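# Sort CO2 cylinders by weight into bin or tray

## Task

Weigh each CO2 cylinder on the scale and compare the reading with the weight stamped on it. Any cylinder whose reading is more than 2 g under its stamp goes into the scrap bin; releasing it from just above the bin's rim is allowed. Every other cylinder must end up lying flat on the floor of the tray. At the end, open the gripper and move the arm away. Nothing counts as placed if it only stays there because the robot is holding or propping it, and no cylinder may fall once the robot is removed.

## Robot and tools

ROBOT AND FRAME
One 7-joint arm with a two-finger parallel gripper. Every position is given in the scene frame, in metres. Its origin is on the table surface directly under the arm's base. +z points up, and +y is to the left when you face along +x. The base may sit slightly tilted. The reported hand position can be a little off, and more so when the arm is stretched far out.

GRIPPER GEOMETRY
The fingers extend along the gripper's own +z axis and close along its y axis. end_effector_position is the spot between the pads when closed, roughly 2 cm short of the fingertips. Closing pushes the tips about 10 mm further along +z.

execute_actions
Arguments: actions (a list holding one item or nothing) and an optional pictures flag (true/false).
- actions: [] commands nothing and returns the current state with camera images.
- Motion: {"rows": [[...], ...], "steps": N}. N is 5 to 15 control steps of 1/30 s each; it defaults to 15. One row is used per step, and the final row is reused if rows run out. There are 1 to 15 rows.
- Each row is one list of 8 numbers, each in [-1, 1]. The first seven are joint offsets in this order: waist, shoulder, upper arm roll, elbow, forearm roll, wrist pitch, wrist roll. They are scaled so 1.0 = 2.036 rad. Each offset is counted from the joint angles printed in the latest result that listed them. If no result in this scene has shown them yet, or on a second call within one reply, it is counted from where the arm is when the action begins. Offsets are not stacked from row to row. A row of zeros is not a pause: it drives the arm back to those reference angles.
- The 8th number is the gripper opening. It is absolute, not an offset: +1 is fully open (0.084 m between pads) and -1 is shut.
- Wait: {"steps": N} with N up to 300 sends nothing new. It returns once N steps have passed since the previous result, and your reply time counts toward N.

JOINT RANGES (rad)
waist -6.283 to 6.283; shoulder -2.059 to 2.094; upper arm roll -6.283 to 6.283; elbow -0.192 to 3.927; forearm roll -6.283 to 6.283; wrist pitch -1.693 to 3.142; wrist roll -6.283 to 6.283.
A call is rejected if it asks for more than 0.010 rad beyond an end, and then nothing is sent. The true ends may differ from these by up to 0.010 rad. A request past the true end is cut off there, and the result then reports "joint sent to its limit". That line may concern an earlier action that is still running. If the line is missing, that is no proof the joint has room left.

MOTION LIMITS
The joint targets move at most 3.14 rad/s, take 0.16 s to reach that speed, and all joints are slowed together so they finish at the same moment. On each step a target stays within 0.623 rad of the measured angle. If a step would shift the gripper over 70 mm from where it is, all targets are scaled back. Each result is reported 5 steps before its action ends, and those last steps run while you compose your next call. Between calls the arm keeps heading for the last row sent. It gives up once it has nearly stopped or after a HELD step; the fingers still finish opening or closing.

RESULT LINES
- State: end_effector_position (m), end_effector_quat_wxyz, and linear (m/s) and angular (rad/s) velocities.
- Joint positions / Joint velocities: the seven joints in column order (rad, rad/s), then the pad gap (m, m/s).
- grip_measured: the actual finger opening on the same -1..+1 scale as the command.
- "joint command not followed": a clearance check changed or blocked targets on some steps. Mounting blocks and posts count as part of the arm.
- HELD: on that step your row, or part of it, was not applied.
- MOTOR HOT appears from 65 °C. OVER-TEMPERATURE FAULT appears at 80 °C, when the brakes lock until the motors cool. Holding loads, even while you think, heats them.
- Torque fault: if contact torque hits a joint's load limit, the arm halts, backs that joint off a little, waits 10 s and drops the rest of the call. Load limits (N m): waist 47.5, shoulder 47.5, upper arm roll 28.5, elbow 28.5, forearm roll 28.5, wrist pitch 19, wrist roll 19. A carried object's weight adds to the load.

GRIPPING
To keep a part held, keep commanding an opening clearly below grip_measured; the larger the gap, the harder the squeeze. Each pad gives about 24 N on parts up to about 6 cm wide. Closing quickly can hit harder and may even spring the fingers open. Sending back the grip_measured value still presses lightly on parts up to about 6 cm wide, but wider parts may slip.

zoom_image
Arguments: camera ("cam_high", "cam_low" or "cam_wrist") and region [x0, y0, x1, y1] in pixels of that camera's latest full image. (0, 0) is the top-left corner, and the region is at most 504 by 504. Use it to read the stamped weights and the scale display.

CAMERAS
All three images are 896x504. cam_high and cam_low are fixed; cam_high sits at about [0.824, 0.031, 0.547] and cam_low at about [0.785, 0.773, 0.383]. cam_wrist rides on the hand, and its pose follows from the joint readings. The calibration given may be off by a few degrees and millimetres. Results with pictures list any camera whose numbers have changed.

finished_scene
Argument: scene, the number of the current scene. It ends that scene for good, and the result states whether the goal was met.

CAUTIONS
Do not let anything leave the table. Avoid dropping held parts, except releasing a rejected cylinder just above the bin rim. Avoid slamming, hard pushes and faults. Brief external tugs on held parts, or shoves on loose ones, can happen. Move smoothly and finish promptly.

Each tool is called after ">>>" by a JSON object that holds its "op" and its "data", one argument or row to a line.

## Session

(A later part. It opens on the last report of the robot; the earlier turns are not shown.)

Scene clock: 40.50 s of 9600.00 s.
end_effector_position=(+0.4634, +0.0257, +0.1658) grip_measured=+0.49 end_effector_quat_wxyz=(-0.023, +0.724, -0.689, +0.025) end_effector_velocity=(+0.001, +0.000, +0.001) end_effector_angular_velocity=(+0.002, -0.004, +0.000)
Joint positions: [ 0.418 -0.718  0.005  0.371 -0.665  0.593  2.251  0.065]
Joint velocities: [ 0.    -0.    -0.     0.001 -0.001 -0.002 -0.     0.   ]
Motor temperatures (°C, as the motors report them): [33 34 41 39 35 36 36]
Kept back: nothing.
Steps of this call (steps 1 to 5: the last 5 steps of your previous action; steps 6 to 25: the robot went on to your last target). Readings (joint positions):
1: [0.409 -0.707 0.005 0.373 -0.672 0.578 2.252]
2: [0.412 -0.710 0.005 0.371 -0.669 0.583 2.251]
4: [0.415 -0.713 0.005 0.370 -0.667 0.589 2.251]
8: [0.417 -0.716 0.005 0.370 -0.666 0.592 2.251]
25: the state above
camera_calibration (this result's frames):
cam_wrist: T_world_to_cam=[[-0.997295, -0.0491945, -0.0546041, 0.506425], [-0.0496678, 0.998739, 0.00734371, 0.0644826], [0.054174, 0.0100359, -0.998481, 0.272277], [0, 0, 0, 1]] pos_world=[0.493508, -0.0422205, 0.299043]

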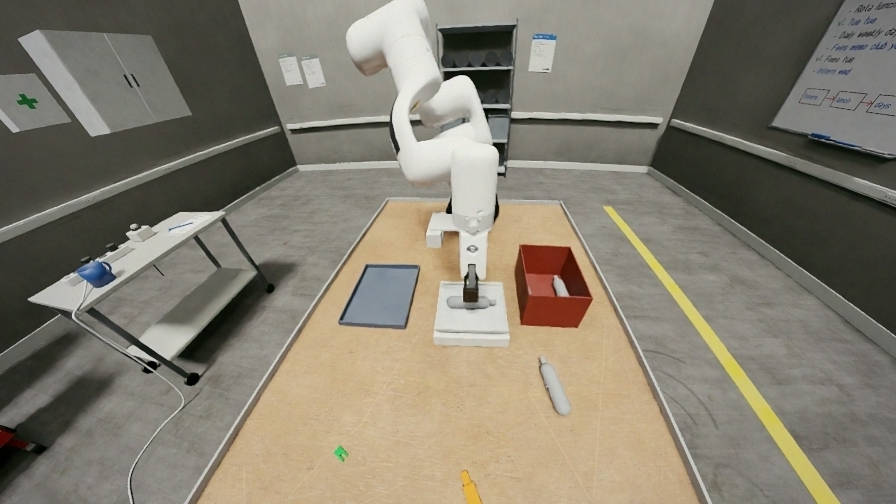

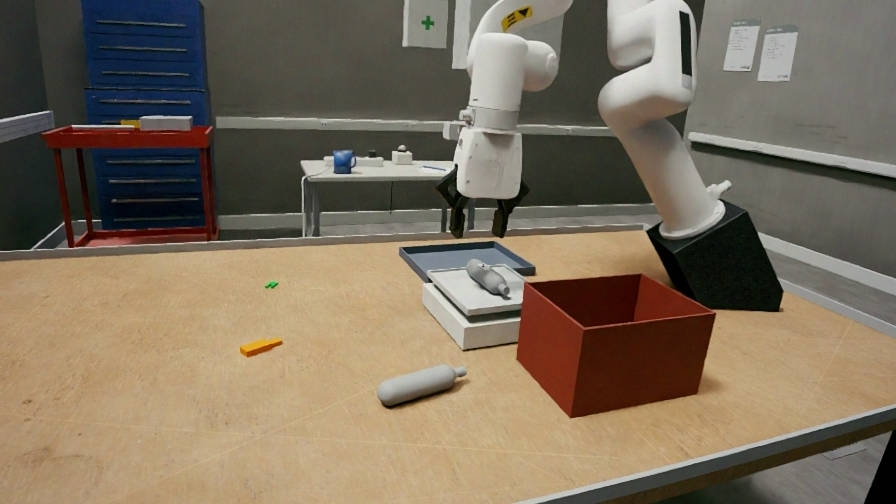

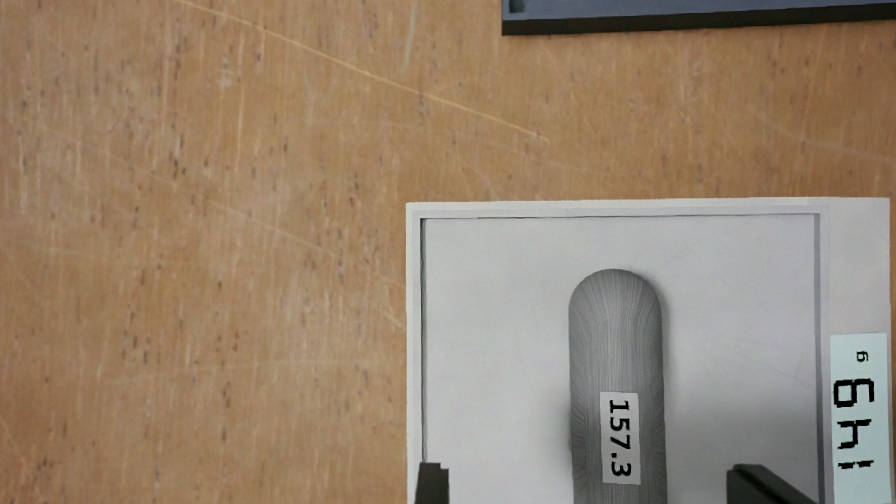

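>>> {"op": "execute_actions", "data": {
  "actions": [
    {"rows":[[-0.078,0.124,0,-0.003,-0.06,-0.116,0.01,0.5]]}
  ]
}}

>>> {"op": "execute_actions", "data": {
  "actions": [
    {"rows":[[0,0.002,0,0,0,-0.002,0,0.35],[0,0.002,0,0,0,-0.002,0,0.2],[0,0.002,0,0,0,-0.002,0,0.05],[0,0.002,0,0,0,-0.002,0,-0.1],[0,0.002,0,0,0,-0.002,0,-0.2],[0,0.002,0,0,0,-0.002,0,-0.3],[0,0.002,0,0,0,-0.002,0,-0.4],[0,0.002,0,0,0,-0.002,0,-0.6],[0,0.002,0,0,0,-0.002,0,-0.8]]}
  ]
}}

>>> {"op": "execute_actions", "data": {
  "actions": [
    {"rows":[[0.063,-0.12,0,0.058,0.133,0.16,-0.15,-0.8]]}
  ]
}}

>>> {"op": "execute_actions", "data": {
  "actions": [
    {"steps":8}
  ]
}}

>>> {"op": "execute_actions", "data": {
  "actions": [
    {"rows":[[0.346,0.155,0,0.031,-0.137,0.11,-0.254,-0.8]]}
  ]
}}

>>> {"op": "execute_actions", "data": {
  "actions": [
    {"steps":19}
  ],
  "pictures": true
}}

Scene clock: 41.13 s of 9600.00 s.
end_effector_position=(+0.4439, +0.0189, +0.0949) grip_measured=+0.49 end_effector_quat_wxyz=(+0.001, +0.738, -0.675, -0.002) end_effector_velocity=(+0.006, +0.003, -0.051) end_effector_angular_velocity=(+0.064, -0.012, +0.034)
Joint positions: [ 0.271 -0.482  0.004  0.361 -0.777  0.379  2.27   0.065]
Joint velocities: [-0.153  0.219  0.014  0.031 -0.127 -0.265  0.021  0.   ]
Motor temperatures (°C, as the motors report them): [33 34 41 39 35 36 36]
Steps of this call (steps 1 to 9: the robot went on to your last target; steps 10 to 19: the first 10 steps of this action). Readings (joint positions):
10: [0.418 -0.718 0.005 0.371 -0.665 0.592 2.251]
11: [0.415 -0.714 0.005 0.371 -0.668 0.587 2.252]
13: [0.386 -0.670 0.006 0.373 -0.691 0.541 2.256]
17: [0.289 -0.510 0.004 0.363 -0.763 0.405 2.267]
19: the state above

Scene clock: 41.63 s of 9600.00 s.
end_effector_position=(+0.4464, +0.0204, +0.0921) grip_measured=-0.30 end_effector_quat_wxyz=(-0.004, +0.739, -0.674, -0.002) end_effector_velocity=(-0.000, +0.000, -0.000) end_effector_angular_velocity=(+0.001, +0.001, +0.000)
Joint positions: [ 0.262 -0.466  0.005  0.366 -0.786  0.356  2.271  0.031]
Joint velocities: [-0.001  0.002  0.001  0.     0.002 -0.001 -0.     0.   ]
Motor temperatures (°C, as the motors report them): [33 34 41 39 35 36 36]
Steps of this call (steps 1 to 5: the last 5 steps of your previous action; steps 6 to 15: the first 10 steps of this action, its rows measured from where the robot was after step 5). Readings (joint positions):
5: [0.261 -0.469 0.005 0.366 -0.786 0.359 2.271]
6: [0.261 -0.469 0.005 0.366 -0.786 0.358 2.271]
7: [0.261 -0.468 0.005 0.366 -0.786 0.358 2.271]
9: [0.262 -0.467 0.005 0.366 -0.786 0.356 2.271]
13: [0.262 -0.466 0.005 0.366 -0.786 0.356 2.271]
15: the state above

Scene clock: 42.13 s of 9600.00 s.
end_effector_position=(+0.4935, +0.0098, +0.1762) grip_measured=-0.30 end_effector_quat_wxyz=(-0.017, +0.756, -0.654, +0.016) end_effector_velocity=(+0.073, +0.001, +0.222) end_effector_angular_velocity=(+0.142, -0.093, +0.137)
Joint positions: [ 0.371 -0.678  0.005  0.472 -0.555  0.63   2.012  0.031]
Joint velocities: [ 0.251 -0.501  0.006  0.253  0.511  0.604 -0.575 -0.   ]
Motor temperatures (°C, as the motors report them): [33 34 41 39 35 36 36]
Steps of this call (steps 1 to 5: the last 5 steps of your previous action; steps 6 to 15: the first 10 steps of this action, its rows measured from where the robot was after step 5). Readings (joint positions):
5: [0.261 -0.466 0.005 0.366 -0.786 0.355 2.271]
6: [0.262 -0.466 0.005 0.366 -0.785 0.356 2.271]
7: [0.264 -0.469 0.005 0.367 -0.781 0.362 2.265]
9: [0.282 -0.500 0.004 0.379 -0.742 0.411 2.221]
13: [0.347 -0.629 0.005 0.447 -0.605 0.571 2.068]
15: the state above

Scene clock: 42.40 s of 9600.00 s.
end_effector_position=(+0.4916, +0.0098, +0.1867) grip_measured=-0.30 end_effector_quat_wxyz=(-0.016, +0.761, -0.649, +0.008) end_effector_velocity=(+0.006, +0.000, +0.010) end_effector_angular_velocity=(+0.008, -0.009, +0.005)
Joint positions: [ 0.389 -0.707  0.005  0.481 -0.517  0.679  1.968  0.031]
Joint velocities: [ 0.009 -0.016  0.001  0.018  0.019  0.022 -0.022 -0.   ]
Motor temperatures (°C, as the motors report them): [33 34 41 39 35 36 36]
Kept back: nothing.
Steps of this call (steps 1 to 5: the last 5 steps of your previous action; steps 6 to 8: the robot went on to your last target). Readings (joint positions):
1: [0.378 -0.691 0.006 0.478 -0.542 0.647 1.997]
2: [0.382 -0.698 0.005 0.480 -0.533 0.658 1.987]
4: [0.386 -0.704 0.005 0.480 -0.523 0.671 1.975]
8: the state above

Scene clock: 42.73 s of 9600.00 s.
end_effector_position=(+0.4510, +0.1054, +0.1805) grip_measured=-0.30 end_effector_quat_wxyz=(-0.004, +0.921, -0.389, -0.018) end_effector_velocity=(-0.193, +0.376, +0.019) end_effector_angular_velocity=(+0.055, +0.030, +2.493)
Joint positions: [ 0.692 -0.567  0.005  0.51  -0.641  0.779  1.737  0.031]
Joint velocities: [ 1.27   0.555  0.001  0.116 -0.49   0.387 -0.9    0.   ]
Motor temperatures (°C, as the motors report them): [33 34 41 39 35 36 36]
Steps of this call (steps 1 to 10: the first 10 steps of this action). Readings (joint positions):
1: [0.389 -0.708 0.005 0.482 -0.517 0.680 1.967]
2: [0.394 -0.706 0.004 0.483 -0.519 0.682 1.962]
4: [0.439 -0.684 0.001 0.490 -0.540 0.700 1.922]
8: [0.608 -0.603 0.005 0.502 -0.608 0.754 1.797]
10: the state above

Scene clock: 43.37 s of 9600.00 s.
end_effector_position=(+0.3802, +0.2090, +0.1965) grip_measured=-0.30 end_effector_quat_wxyz=(-0.003, +1.000, -0.006, +0.004) end_effector_velocity=(-0.004, +0.006, +0.002) end_effector_angular_velocity=(+0.005, -0.006, +0.031)
Joint positions: [ 1.091 -0.393  0.004  0.545 -0.795  0.903  1.452  0.031]
Joint velocities: [ 0.014  0.007  0.006  0.    -0.005 -0.001 -0.008  0.   ]
Motor temperatures (°C, as the motors report them): [33 34 41 39 35 36 36]
Kept back: nothing.
Steps of this call (steps 1 to 5: the last 5 steps of your previous action; steps 6 to 19: the robot went on to your last target). Readings (joint positions):
1: [0.735 -0.548 0.005 0.514 -0.657 0.792 1.707]
2: [0.777 -0.529 0.005 0.517 -0.674 0.806 1.677]
4: [0.864 -0.492 0.005 0.525 -0.707 0.832 1.615]
8: [1.027 -0.420 0.007 0.538 -0.769 0.881 1.500]
19: the state above
camera_calibration (this result's frames):
cam_wrist: T_world_to_cam=[[-0.0142396, -0.999875, 0.0068048, 0.247027], [-0.999888, 0.0142711, 0.00460044, 0.44456], [-0.00469698, -0.00673852, -0.999966, 0.331781], [0, 0, 0, 1]] pos_world=[0.449586, 0.242888, 0.328044]

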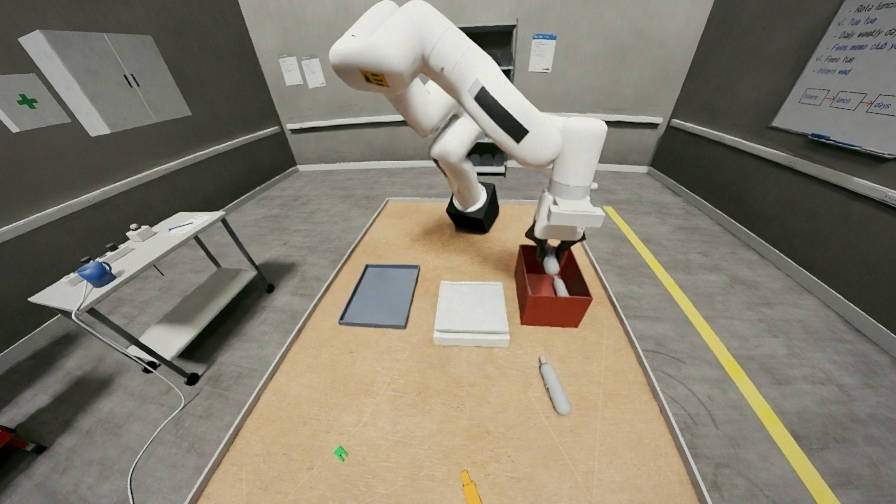

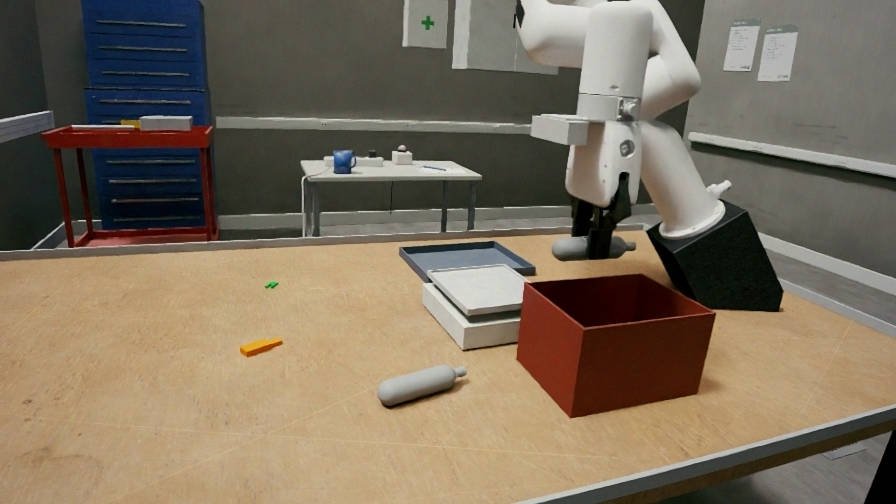

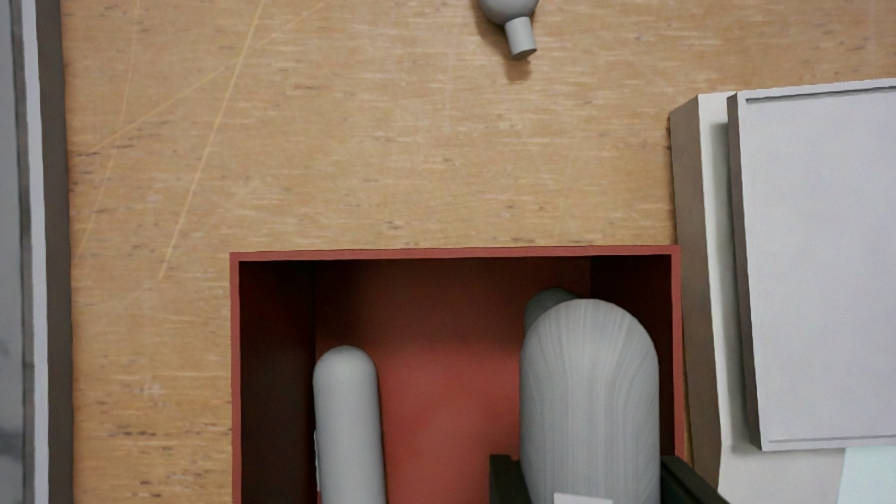

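>>> {"op": "execute_actions", "data": {
  "actions": [
    {"rows":[[0.005,0.08,0,-0.003,-0.048,-0.051,0.07,-0.8]]}
  ]
}}

>>> {"op": "execute_actions", "data": {
  "actions": [
    {"rows":[[0,0,0,0,0,0,0,0.5]],"steps":12}
  ]
}}

>>> {"op": "execute_actions", "data": {
  "actions": [
    {"rows":[[-0.005,-0.09,0,0.003,0.048,0.055,-0.07,0.5]],"steps":12}
  ]
}}

>>> {"op": "execute_actions", "data": {
  "actions": [
    {"rows":[[-0.143,0.108,0,0.225,0.05,-0.008,-0.38,0.5]]}
  ]
}}

>>> {"op": "execute_actions", "data": {
  "actions": [
    {"steps":16}
  ],
  "pictures": true
}}

Scene clock: 43.97 s of 9600.00 s.
end_effector_position=(+0.3489, +0.2336, +0.1582) grip_measured=-0.30 end_effector_quat_wxyz=(+0.000, +1.000, +0.008, -0.001) end_effector_velocity=(+0.016, +0.032, -0.001) end_effector_angular_velocity=(+0.074, -0.039, -0.057)
Joint positions: [ 1.101 -0.237  0.004  0.536 -0.887  0.806  1.585  0.031]
Joint velocities: [ 0.002  0.067 -0.01   0.055 -0.071 -0.083  0.106  0.   ]
Motor temperatures (°C, as the motors report them): [33 34 41 39 35 36 36]
Steps of this call (steps 1 to 8: the robot went on to your last target; steps 9 to 18: the first 10 steps of this action). Readings (joint positions):
9: [1.093 -0.392 0.005 0.544 -0.796 0.903 1.451]
10: [1.093 -0.388 0.004 0.545 -0.799 0.899 1.456]
12: [1.095 -0.346 0.004 0.547 -0.827 0.870 1.497]
16: [1.100 -0.247 0.005 0.534 -0.880 0.814 1.574]
18: the state above

Scene clock: 44.37 s of 9600.00 s.
end_effector_position=(+0.3502, +0.2361, +0.1585) grip_measured=+0.49 end_effector_quat_wxyz=(-0.003, +1.000, +0.005, +0.000) end_effector_velocity=(-0.001, -0.002, -0.002) end_effector_angular_velocity=(-0.006, +0.002, +0.004)
Joint positions: [ 1.101 -0.233  0.004  0.54  -0.892  0.8    1.593  0.065]
Joint velocities: [-0.001  0.002 -0.001 -0.002 -0.001  0.002 -0.002  0.001]
Motor temperatures (°C, as the motors report them): [33 34 41 39 35 36 36]
Steps of this call (steps 1 to 5: the last 5 steps of your previous action; steps 6 to 12: the first 7 steps of this action, its rows measured from where the robot was after step 5). Readings (joint positions):
5: [1.101 -0.232 0.004 0.539 -0.892 0.800 1.593]
6: [1.101 -0.232 0.004 0.539 -0.892 0.800 1.593]
7: [1.101 -0.232 0.004 0.539 -0.892 0.800 1.593]
9: [1.101 -0.233 0.004 0.540 -0.892 0.800 1.593]
12: the state above

Scene clock: 44.77 s of 9600.00 s.
end_effector_position=(+0.3816, +0.2142, +0.1948) grip_measured=+0.49 end_effector_quat_wxyz=(-0.007, +1.000, -0.012, +0.010) end_effector_velocity=(+0.160, -0.075, +0.183) end_effector_angular_velocity=(+0.159, -0.132, -0.226)
Joint positions: [ 1.093 -0.378  0.003  0.548 -0.817  0.886  1.483  0.065]
Joint velocities: [-0.038 -0.624 -0.012  0.118  0.28   0.312 -0.409  0.   ]
Motor temperatures (°C, as the motors report them): [33 34 41 39 35 36 36]
Steps of this call (steps 1 to 5: the last 5 steps of your previous action; steps 6 to 12: the first 7 steps of this action, its rows measured from where the robot was after step 5). Readings (joint positions):
5: [1.101 -0.232 0.004 0.539 -0.892 0.800 1.593]
6: [1.101 -0.233 0.004 0.539 -0.892 0.800 1.593]
7: [1.101 -0.237 0.004 0.539 -0.889 0.804 1.588]
9: [1.099 -0.279 0.005 0.537 -0.864 0.833 1.552]
12: the state above

Scene clock: 45.27 s of 9600.00 s.
end_effector_position=(+0.4791, +0.2079, +0.2079) grip_measured=+0.49 end_effector_quat_wxyz=(-0.008, +0.998, +0.062, +0.013) end_effector_velocity=(+0.384, -0.036, +0.008) end_effector_angular_velocity=(-0.014, -0.074, +0.844)
Joint positions: [ 0.944 -0.3    0.004  0.777 -0.745  0.901  1.09   0.065]
Joint velocities: [-0.598  0.461  0.007  0.932  0.207 -0.036 -1.697 -0.   ]
Motor temperatures (°C, as the motors report them): [33 34 41 39 35 36 36]
Steps of this call (steps 1 to 5: the last 5 steps of your previous action; steps 6 to 15: the first 10 steps of this action, its rows measured from where the robot was after step 5). Readings (joint positions):
5: [1.091 -0.411 0.004 0.545 -0.797 0.909 1.455]
6: [1.091 -0.412 0.004 0.545 -0.796 0.910 1.453]
7: [1.089 -0.411 0.004 0.547 -0.795 0.910 1.446]
9: [1.067 -0.394 0.006 0.580 -0.787 0.909 1.397]
13: [0.984 -0.331 0.004 0.715 -0.759 0.904 1.202]
15: the state above

Scene clock: 45.80 s of 9600.00 s.
end_effector_position=(+0.5722, +0.1893, +0.2084) grip_measured=+0.49 end_effector_quat_wxyz=(-0.004, +0.986, +0.163, +0.026) end_effector_velocity=(+0.008, -0.005, -0.000) end_effector_angular_velocity=(-0.002, -0.004, +0.003)
Joint positions: [ 0.801 -0.192  0.005  1.001 -0.696  0.892  0.683  0.065]
Joint velocities: [-0.01   0.004 -0.005  0.015  0.001 -0.001 -0.021 -0.   ]
Motor temperatures (°C, as the motors report them): [33 34 41 39 35 36 36]
Kept back: nothing.
Steps of this call (steps 1 to 5: the last 5 steps of your previous action; steps 6 to 16: the robot went on to your last target). Readings (joint positions):
1: [0.924 -0.285 0.004 0.808 -0.738 0.900 1.033]
2: [0.904 -0.269 0.004 0.840 -0.731 0.899 0.976]
4: [0.864 -0.239 0.004 0.902 -0.718 0.896 0.864]
8: [0.812 -0.201 0.001 0.984 -0.700 0.893 0.721]
16: the state above
camera_calibration (this result's frames):
cam_wrist: T_world_to_cam=[[0.318619, -0.947796, 0.0128565, 0.0284216], [-0.946946, -0.318877, -0.0401316, 0.678895], [0.0421362, 0.000612251, -0.999112, 0.316123], [0, 0, 0, 1]] pos_world=[0.620501, 0.243228, 0.342722]

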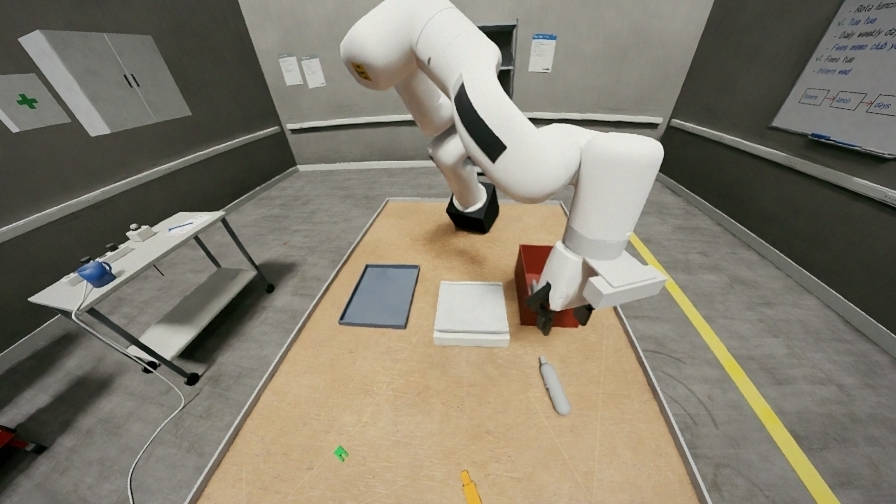

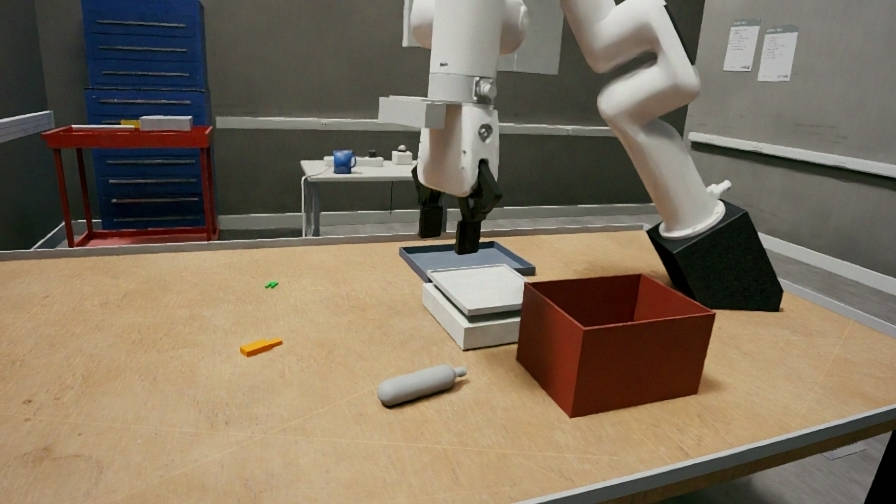

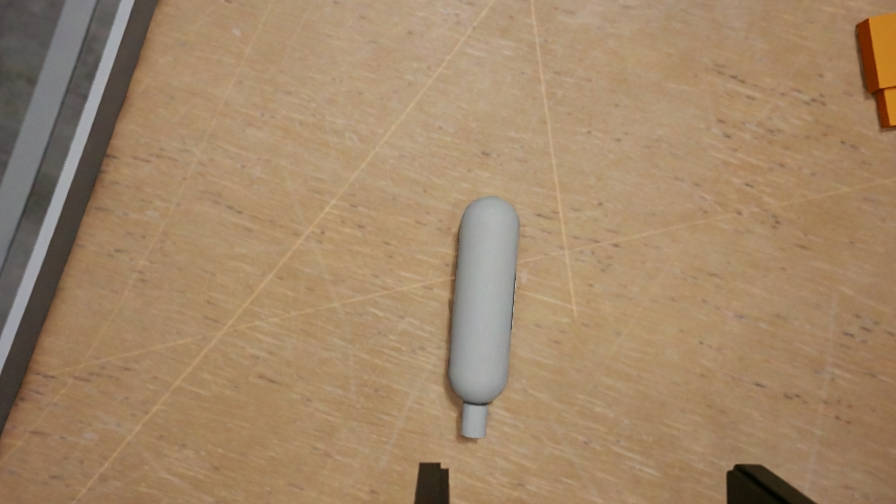

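>>> {"op": "execute_actions", "data": {
  "actions": [
    {"rows":[[-0.079,0.21,0,0.115,-0.022,-0.098,0.033,0.5]]}
  ]
}}

>>> {"op": "execute_actions", "data": {
  "actions": [
    {"steps":12}
  ],
  "pictures": true
}}

Scene clock: 46.43 s of 9600.00 s.
end_effector_position=(+0.6047, +0.2093, +0.1141) grip_measured=+0.49 end_effector_quat_wxyz=(-0.000, +0.990, +0.138, +0.008) end_effector_velocity=(+0.091, +0.057, -0.404) end_effector_angular_velocity=(-0.017, +0.144, -0.203)
Joint positions: [ 0.692  0.099  0.004  1.159 -0.726  0.758  0.728  0.065]
Joint velocities: [-0.425  1.138  0.005  0.626 -0.12  -0.531  0.183  0.   ]
Motor temperatures (°C, as the motors report them): [33 34 41 40 35 36 36]
Steps of this call (steps 1 to 9: the robot went on to your last target; steps 10 to 19: the first 10 steps of this action). Readings (joint positions):
10: [0.800 -0.191 0.004 1.003 -0.696 0.892 0.681]
11: [0.798 -0.187 0.004 1.006 -0.696 0.890 0.682]
13: [0.782 -0.145 0.006 1.034 -0.701 0.867 0.690]
17: [0.721 0.022 0.004 1.118 -0.718 0.793 0.716]
19: the state above

Scene clock: 46.83 s of 9600.00 s.
end_effector_position=(+0.6146, +0.2153, +0.0662) grip_measured=+0.49 end_effector_quat_wxyz=(-0.002, +0.992, +0.126, +0.001) end_effector_velocity=(-0.005, -0.007, -0.016) end_effector_angular_velocity=(-0.017, +0.019, -0.003)
Joint positions: [ 0.642  0.232  0.006  1.235 -0.74   0.693  0.75   0.065]
Joint velocities: [-0.009  0.024 -0.009 -0.001 -0.003 -0.004  0.002 -0.   ]
Motor temperatures (°C, as the motors report them): [33 34 41 40 35 36 36]
Kept back: nothing.
Steps of this call (steps 1 to 5: the last 5 steps of your previous action; steps 6 to 12: the robot went on to your last target). Readings (joint positions):
1: [0.678 0.137 0.004 1.180 -0.730 0.740 0.734]
2: [0.666 0.170 0.004 1.197 -0.733 0.725 0.739]
4: [0.650 0.212 0.002 1.216 -0.737 0.708 0.746]
8: [0.643 0.229 0.005 1.232 -0.740 0.696 0.749]
12: the state above
camera_calibration (this result's frames):
cam_wrist: T_world_to_cam=[[0.247828, -0.968767, 0.00851452, 0.0896615], [-0.968777, -0.247745, 0.00972861, 0.716468], [-0.00731532, -0.0106597, -0.999916, 0.205062], [0, 0, 0, 1]] pos_world=[0.673377, 0.266548, 0.197311]

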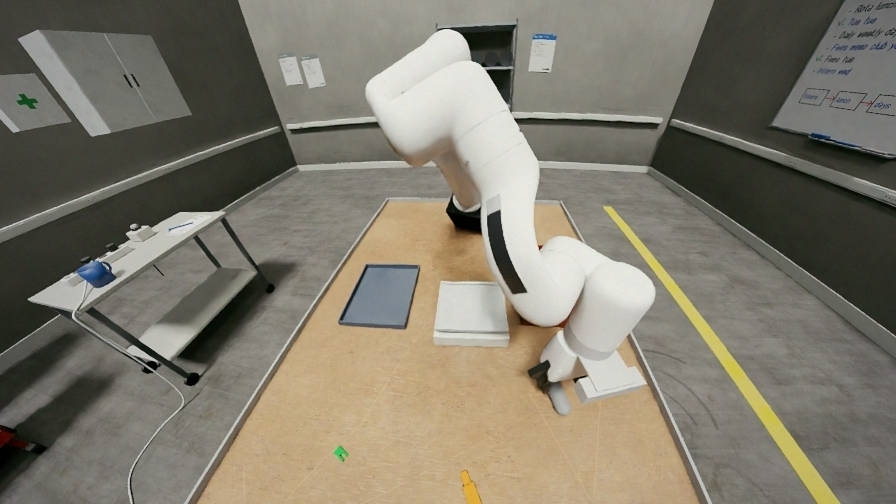

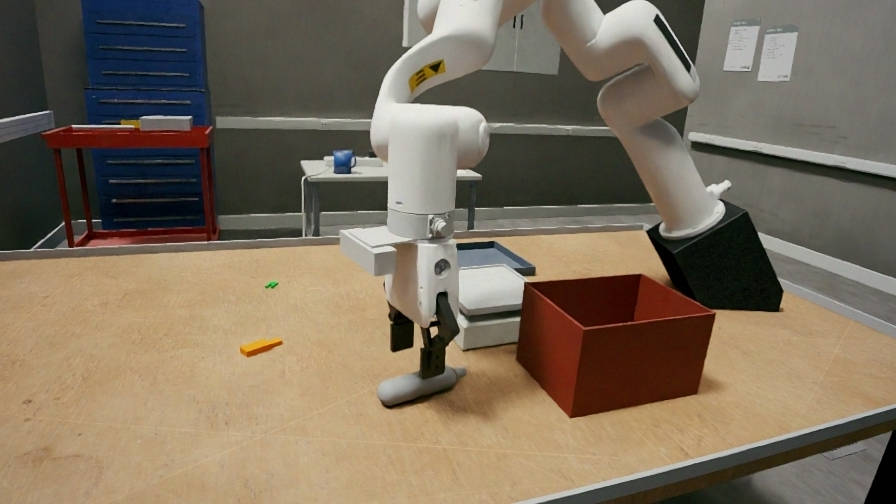

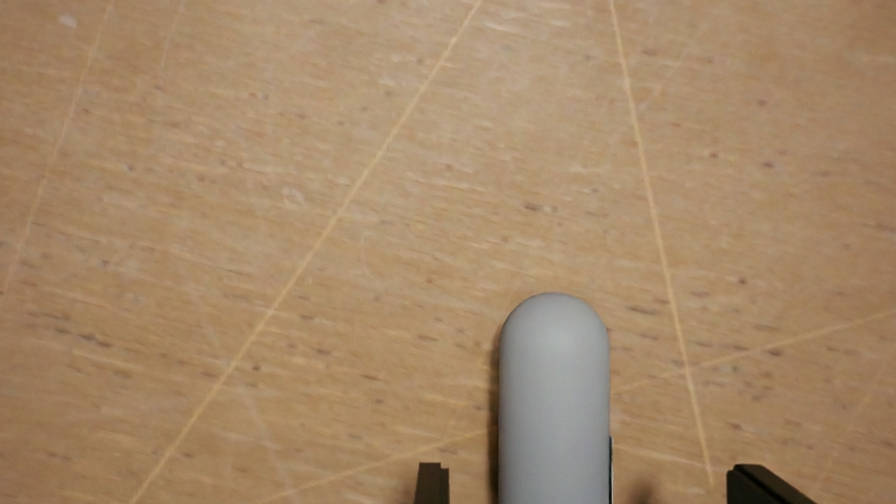

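>>> {"op": "execute_actions", "data": {
  "actions": [
    {"rows":[[-0.015,0.048,0,0.012,-0.025,-0.033,0.02,0.5]]}
  ]
}}

>>> {"op": "execute_actions", "data": {
  "actions": [
    {"rows":[[0,0,0,0,0,0,0,0.35],[0,0,0,0,0,0,0,0.2],[0,0,0,0,0,0,0,0.05],[0,0,0,0,0,0,0,-0.1],[0,0,0,0,0,0,0,-0.2],[0,0,0,0,0,0,0,-0.3],[0,0,0,0,0,0,0,-0.4],[0,0,0,0,0,0,0,-0.6],[0,0,0,0,0,0,0,-0.8]]}
  ]
}}

Scene clock: 47.30 s of 9600.00 s.
end_effector_position=(+0.6054, +0.2197, +0.0232) grip_measured=+0.49 end_effector_quat_wxyz=(-0.001, +0.992, +0.129, -0.004) end_effector_velocity=(+0.045, +0.026, +0.028) end_effector_angular_velocity=(+0.076, -0.104, -0.020)
Joint positions: [ 0.612  0.328  0.005  1.256 -0.789  0.63   0.789  0.065]
Joint velocities: [-0.002 -0.003  0.022  0.072 -0.028 -0.052  0.022  0.   ]
Motor temperatures (°C, as the motors report them): [33 34 41 40 35 36 36]
Steps of this call (steps 1 to 4: the robot went on to your last target; steps 5 to 14: the first 10 steps of this action). Readings (joint positions):
5: [0.641 0.235 0.005 1.235 -0.741 0.693 0.751]
6: [0.639 0.239 0.005 1.237 -0.744 0.689 0.753]
8: [0.629 0.273 0.007 1.251 -0.764 0.661 0.769]
12: [0.613 0.326 0.004 1.252 -0.786 0.634 0.787]
14: the state above

Scene clock: 47.80 s of 9600.00 s.
end_effector_position=(+0.6082, +0.2214, +0.0250) grip_measured=-0.30 end_effector_quat_wxyz=(-0.003, +0.992, +0.128, -0.001) end_effector_velocity=(+0.001, -0.001, -0.000) end_effector_angular_velocity=(-0.003, +0.000, -0.000)
Joint positions: [ 0.612  0.328  0.006  1.26  -0.791  0.626  0.791  0.031]
Joint velocities: [-0.     0.    -0.001  0.001  0.     0.002 -0.001  0.   ]
Motor temperatures (°C, as the motors report them): [33 34 41 39 35 36 36]
Steps of this call (steps 1 to 5: the last 5 steps of your previous action; steps 6 to 15: the first 10 steps of this action, its rows measured from where the robot was after step 5). Readings (joint positions):
5: [0.612 0.328 0.006 1.260 -0.791 0.626 0.791]
6: [0.612 0.329 0.006 1.260 -0.791 0.626 0.791]
7: [0.612 0.329 0.006 1.260 -0.791 0.626 0.791]
9: [0.612 0.328 0.006 1.260 -0.791 0.627 0.791]
13: [0.612 0.328 0.006 1.260 -0.791 0.626 0.791]
15: the state above

>>> {"op": "execute_actions", "data": {
  "actions": [
    {"rows":[[0.053,-0.2,0,-0.034,0.055,0.135,0.098,-0.8]]}
  ]
}}

>>> {"op": "execute_actions", "data": {
  "actions": [
    {"steps":12}
  ]
}}

>>> {"op": "execute_actions", "data": {
  "actions": [
    {"rows":[[-0.176,-0.309,0,-0.41,0.02,-0.16,0.594,-0.8]]}
  ]
}}

>>> {"op": "execute_actions", "data": {
  "actions": [
    {"steps":24}
  ]
}}

Scene clock: 48.40 s of 9600.00 s.
end_effector_position=(+0.6361, +0.1979, +0.1323) grip_measured=-0.30 end_effector_quat_wxyz=(+0.003, +0.999, +0.027, +0.027) end_effector_velocity=(+0.045, -0.116, +0.413) end_effector_angular_velocity=(+0.029, -0.156, -0.817)
Joint positions: [ 0.675  0.089  0.006  1.221 -0.725  0.787  0.907  0.031]
Joint velocities: [ 0.253 -0.955 -0.003 -0.185  0.264  0.65   0.468  0.   ]
Motor temperatures (°C, as the motors report them): [33 34 41 40 35 36 36]
Steps of this call (steps 1 to 5: the last 5 steps of your previous action; steps 6 to 8: the robot went on to your last target; steps 9 to 18: the first 10 steps of this action). Readings (joint positions):
9: [0.612 0.328 0.006 1.260 -0.791 0.627 0.791]
10: [0.613 0.324 0.006 1.259 -0.789 0.631 0.794]
12: [0.624 0.287 0.004 1.245 -0.777 0.663 0.816]
16: [0.658 0.153 0.006 1.232 -0.743 0.744 0.877]
18: the state above

Scene clock: 48.80 s of 9600.00 s.
end_effector_position=(+0.6375, +0.1756, +0.2009) grip_measured=-0.30 end_effector_quat_wxyz=(-0.000, +0.998, -0.044, +0.037) end_effector_velocity=(+0.004, -0.001, +0.014) end_effector_angular_velocity=(+0.011, -0.011, -0.024)
Joint positions: [ 0.719 -0.074  0.005  1.189 -0.68   0.9    0.989  0.031]
Joint velocities: [ 0.007 -0.023  0.003  0.006  0.009  0.014  0.012 -0.   ]
Motor temperatures (°C, as the motors report them): [33 34 42 40 35 36 36]
Kept back: nothing.
Steps of this call (steps 1 to 5: the last 5 steps of your previous action; steps 6 to 12: the robot went on to your last target). Readings (joint positions):
1: [0.684 0.057 0.006 1.215 -0.717 0.809 0.923]
2: [0.692 0.025 0.006 1.209 -0.708 0.831 0.939]
4: [0.707 -0.034 0.007 1.201 -0.692 0.868 0.966]
8: [0.717 -0.072 0.006 1.194 -0.682 0.894 0.985]
12: the state above

Scene clock: 49.13 s of 9600.00 s.
end_effector_position=(+0.5979, +0.0859, +0.2013) grip_measured=-0.30 end_effector_quat_wxyz=(-0.014, +0.965, -0.258, +0.048) end_effector_velocity=(-0.328, -0.242, -0.119) end_effector_angular_velocity=(+0.092, +0.186, -1.580)
Joint positions: [ 0.561 -0.352  0.003  0.879 -0.662  0.759  1.304  0.031]
Joint velocities: [-0.513 -0.906  0.022 -1.355  0.061 -0.466  1.362 -0.   ]
Motor temperatures (°C, as the motors report them): [33 34 42 40 35 36 36]
Steps of this call (steps 1 to 10: the first 10 steps of this action). Readings (joint positions):
1: [0.719 -0.075 0.006 1.189 -0.679 0.900 0.990]
2: [0.716 -0.080 0.006 1.185 -0.679 0.897 0.996]
4: [0.692 -0.123 0.011 1.138 -0.676 0.872 1.043]
8: [0.599 -0.285 0.003 0.969 -0.666 0.793 1.214]
10: the state above

Scene clock: 49.93 s of 9600.00 s.
end_effector_position=(+0.4554, +0.0108, +0.1524) grip_measured=-0.30 end_effector_quat_wxyz=(-0.005, +0.724, -0.689, +0.017) end_effector_velocity=(-0.005, -0.001, -0.002) end_effector_angular_velocity=(-0.001, +0.006, -0.018)
Joint positions: [ 0.361 -0.702  0.006  0.356 -0.639  0.575  2.197  0.031]
Joint velocities: [-0.004 -0.006 -0.001 -0.013  0.001 -0.002  0.016  0.   ]
Motor temperatures (°C, as the motors report them): [33 34 42 40 35 36 36]
Kept back: nothing.
Steps of this call (steps 1 to 5: the last 5 steps of your previous action; steps 6 to 24: the robot went on to your last target). Readings (joint positions):
1: [0.545 -0.381 0.004 0.834 -0.660 0.744 1.351]
2: [0.529 -0.409 0.004 0.791 -0.658 0.729 1.399]
4: [0.497 -0.463 0.004 0.708 -0.654 0.700 1.506]
8: [0.438 -0.567 0.005 0.555 -0.648 0.646 1.774]
24: the state above

>>> {"op": "execute_actions", "data": {
  "actions": [
    {"rows":[[-0.049,0.116,0,0.004,-0.074,-0.107,0.036,-0.8]]}
  ]
}}

>>> {"op": "execute_actions", "data": {
  "actions": [
    {"rows":[[0,0.002,0,0,0,-0.002,0,-0.8],[0,0.002,0,0,0,-0.002,0,-0.8],[0,0.002,0,0,0,-0.002,0,-0.8],[0,0.002,0,0,0,-0.002,0,-0.3],[0,0.002,0,0,0,-0.002,0,-0.15],[0,0.002,0,0,0,-0.002,0,0.1],[0,0.002,0,0,0,-0.002,0,0.5]],"steps":12}
  ]
}}

>>> {"op": "execute_actions", "data": {
  "actions": [
    {"rows":[[0.078,-0.124,0,0.003,0.06,0.116,-0.01,0.5]]}
  ]
}}

>>> {"op": "execute_actions", "data": {
  "actions": [
    {"steps":25}
  ],
  "pictures": true
}}

Scene clock: 50.43 s of 9600.00 s.
end_effector_position=(+0.4431, +0.0189, +0.0941) grip_measured=-0.30 end_effector_quat_wxyz=(+0.001, +0.740, -0.673, -0.002) end_effector_velocity=(+0.018, +0.017, -0.034) end_effector_angular_velocity=(+0.072, -0.051, +0.029)
Joint positions: [ 0.268 -0.48   0.005  0.359 -0.778  0.376  2.264  0.031]
Joint velocities: [-0.089  0.183  0.007  0.047 -0.142 -0.228  0.071 -0.   ]
Motor temperatures (°C, as the motors report them): [33 34 41 40 35 36 36]
Steps of this call (steps 1 to 5: the robot went on to your last target; steps 6 to 15: the first 10 steps of this action). Readings (joint positions):
6: [0.360 -0.703 0.005 0.355 -0.639 0.574 2.198]
7: [0.358 -0.699 0.006 0.355 -0.642 0.569 2.200]
9: [0.339 -0.655 0.006 0.359 -0.673 0.524 2.215]
13: [0.278 -0.504 0.005 0.359 -0.762 0.398 2.257]
15: the state above

Scene clock: 50.83 s of 9600.00 s.
end_effector_position=(+0.4463, +0.0211, +0.0924) grip_measured=+0.04 end_effector_quat_wxyz=(-0.005, +0.741, -0.672, -0.002) end_effector_velocity=(+0.001, +0.002, -0.000) end_effector_angular_velocity=(+0.004, -0.002, +0.001)
Joint positions: [ 0.263 -0.467  0.006  0.365 -0.788  0.355  2.269  0.046]
Joint velocities: [ 0.     0.006  0.001  0.003  0.001 -0.005  0.     0.202]
Motor temperatures (°C, as the motors report them): [33 34 41 40 35 36 36]
Steps of this call (steps 1 to 5: the last 5 steps of your previous action; steps 6 to 12: the first 7 steps of this action, its rows measured from where the robot was after step 5). Readings (joint positions):
5: [0.263 -0.470 0.006 0.365 -0.788 0.359 2.269]
6: [0.262 -0.469 0.006 0.365 -0.788 0.358 2.269]
7: [0.262 -0.468 0.006 0.365 -0.788 0.357 2.269]
9: [0.263 -0.467 0.006 0.365 -0.788 0.356 2.269]
12: the state above

Scene clock: 51.33 s of 9600.00 s.
end_effector_position=(+0.4669, +0.0274, +0.1634) grip_measured=+0.49 end_effector_quat_wxyz=(-0.027, +0.727, -0.685, +0.027) end_effector_velocity=(-0.036, -0.001, +0.042) end_effector_angular_velocity=(-0.012, +0.064, -0.040)
Joint positions: [ 0.409 -0.702  0.007  0.375 -0.676  0.569  2.25   0.065]
Joint velocities: [ 0.153 -0.217 -0.017 -0.05   0.126  0.268 -0.021 -0.   ]
Motor temperatures (°C, as the motors report them): [33 34 41 40 35 36 36]
Steps of this call (steps 1 to 5: the last 5 steps of your previous action; steps 6 to 15: the first 10 steps of this action, its rows measured from where the robot was after step 5). Readings (joint positions):
5: [0.263 -0.466 0.006 0.365 -0.788 0.355 2.269]
6: [0.263 -0.466 0.006 0.365 -0.787 0.356 2.269]
7: [0.266 -0.470 0.005 0.365 -0.785 0.361 2.269]
9: [0.295 -0.514 0.004 0.363 -0.762 0.407 2.265]
13: [0.392 -0.675 0.007 0.374 -0.689 0.543 2.253]
15: the state above

Scene clock: 52.17 s of 9600.00 s.
end_effector_position=(+0.4638, +0.0274, +0.1666) grip_measured=+0.49 end_effector_quat_wxyz=(-0.025, +0.726, -0.686, +0.025) end_effector_velocity=(-0.001, -0.000, -0.001) end_effector_angular_velocity=(-0.000, +0.003, -0.000)
Joint positions: [ 0.421 -0.719  0.006  0.371 -0.665  0.591  2.249  0.065]
Joint velocities: [ 0.    -0.    -0.    -0.002  0.001  0.001 -0.001 -0.   ]
Motor temperatures (°C, as the motors report them): [33 34 41 40 35 36 36]
Kept back: nothing.
Steps of this call (steps 1 to 5: the last 5 steps of your previous action; steps 6 to 25: the robot went on to your last target). Readings (joint positions):
1: [0.413 -0.708 0.006 0.373 -0.672 0.577 2.250]
2: [0.416 -0.711 0.006 0.371 -0.670 0.582 2.249]
4: [0.419 -0.714 0.005 0.370 -0.668 0.587 2.249]
8: [0.420 -0.717 0.006 0.370 -0.666 0.590 2.249]
25: the state above
camera_calibration (this result's frames):
cam_wrist: T_world_to_cam=[[-0.996818, -0.0550822, -0.0576124, 0.507384], [-0.0557344, 0.998398, 0.00977462, 0.0652538], [0.0569817, 0.0129545, -0.998291, 0.271617], [0, 0, 0, 1]] pos_world=[0.49393, -0.0407201, 0.299747]

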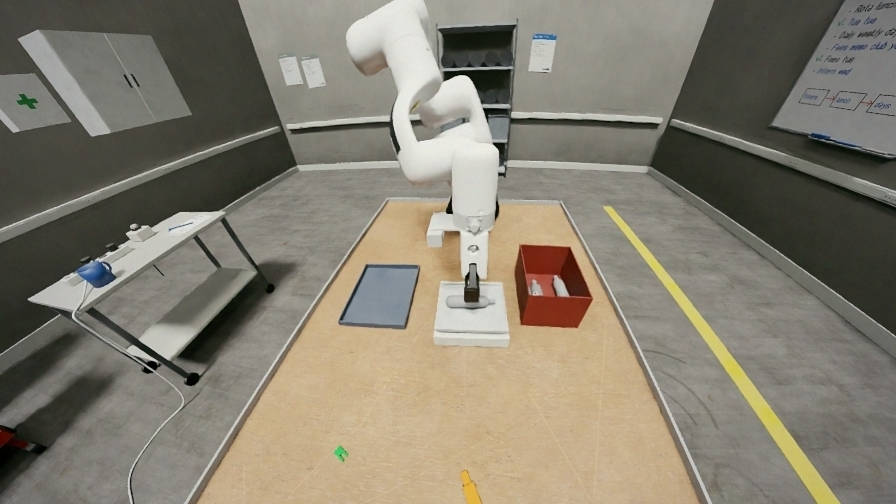

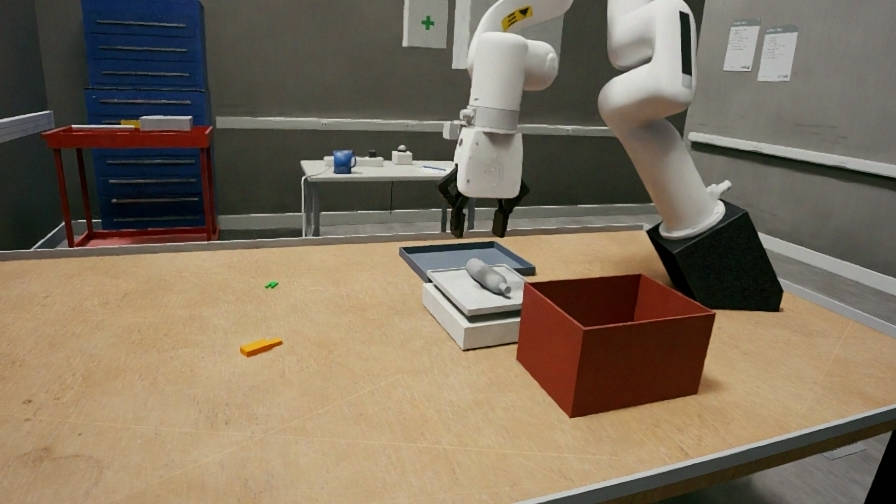

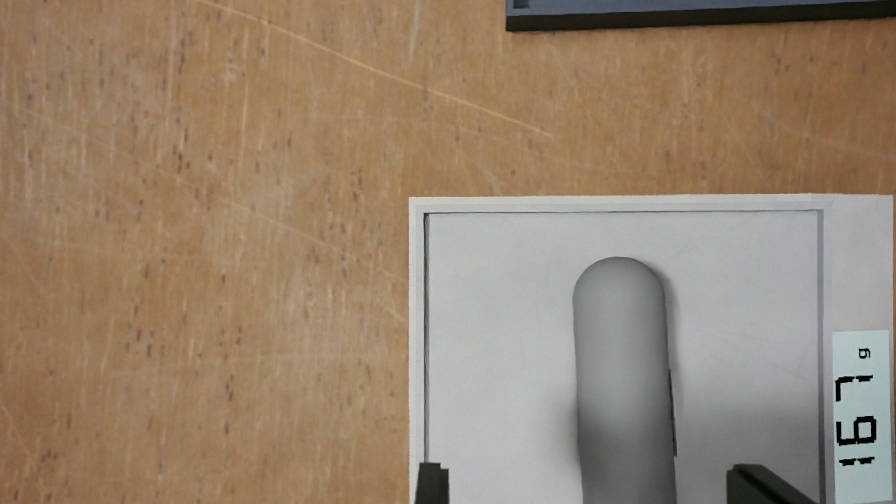

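>>> {"op": "execute_actions", "data": {
  "actions": [
    {"steps":90}
  ],
  "pictures": true
}}

Scene clock: 55.17 s of 9600.00 s.
end_effector_position=(+0.4638, +0.0274, +0.1666) grip_measured=+0.49 end_effector_quat_wxyz=(-0.025, +0.726, -0.686, +0.025) end_effector_velocity=(-0.000, -0.000, -0.000) end_effector_angular_velocity=(-0.001, +0.002, -0.001)
Joint positions: [ 0.421 -0.719  0.006  0.371 -0.665  0.591  2.249  0.065]
Joint velocities: [0.    0.002 0.    0.001 0.    0.002 0.001 0.   ]
Motor temperatures (°C, as the motors report them): [33 34 41 40 35 36 36]
Kept back: nothing.
Steps of this call (steps 1 to 15: the robot went on to your last target; steps 16 to 90: nothing new was sent). Readings (joint positions):
1: [0.421 -0.719 0.006 0.371 -0.665 0.591 2.249]
2: [0.421 -0.719 0.006 0.371 -0.665 0.591 2.249]
4: [0.421 -0.719 0.006 0.371 -0.665 0.591 2.249]
8: [0.421 -0.719 0.006 0.371 -0.665 0.591 2.249]
90: the state above
The arm was judged still, so your last target was given up. Only a new action makes it travel on or press farther. Fingers that are still opening or closing keep moving.
camera_calibration (this result's frames):
cam_wrist: T_world_to_cam=[[-0.996815, -0.0550774, -0.0576772, 0.507412], [-0.0557316, 0.998398, 0.00979446, 0.0652448], [0.0570453, 0.0129777, -0.998287, 0.271608], [0, 0, 0, 1]] pos_world=[0.493938, -0.0407182, 0.29977]

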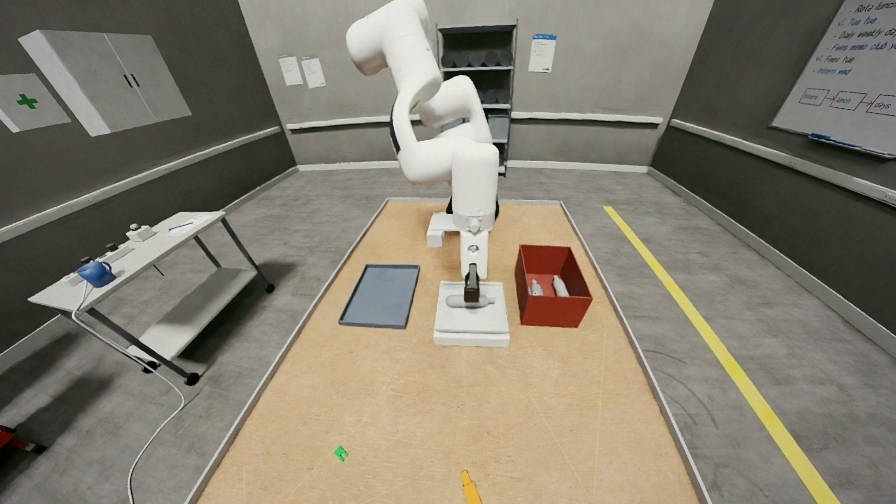

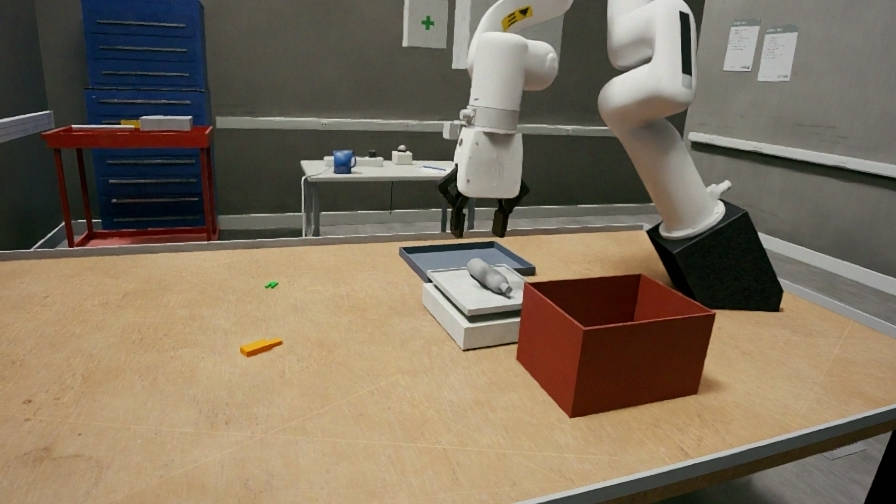

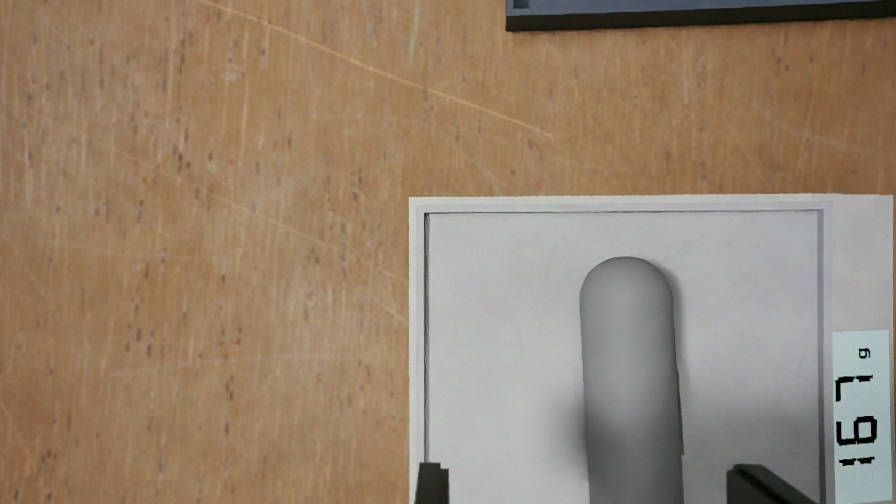

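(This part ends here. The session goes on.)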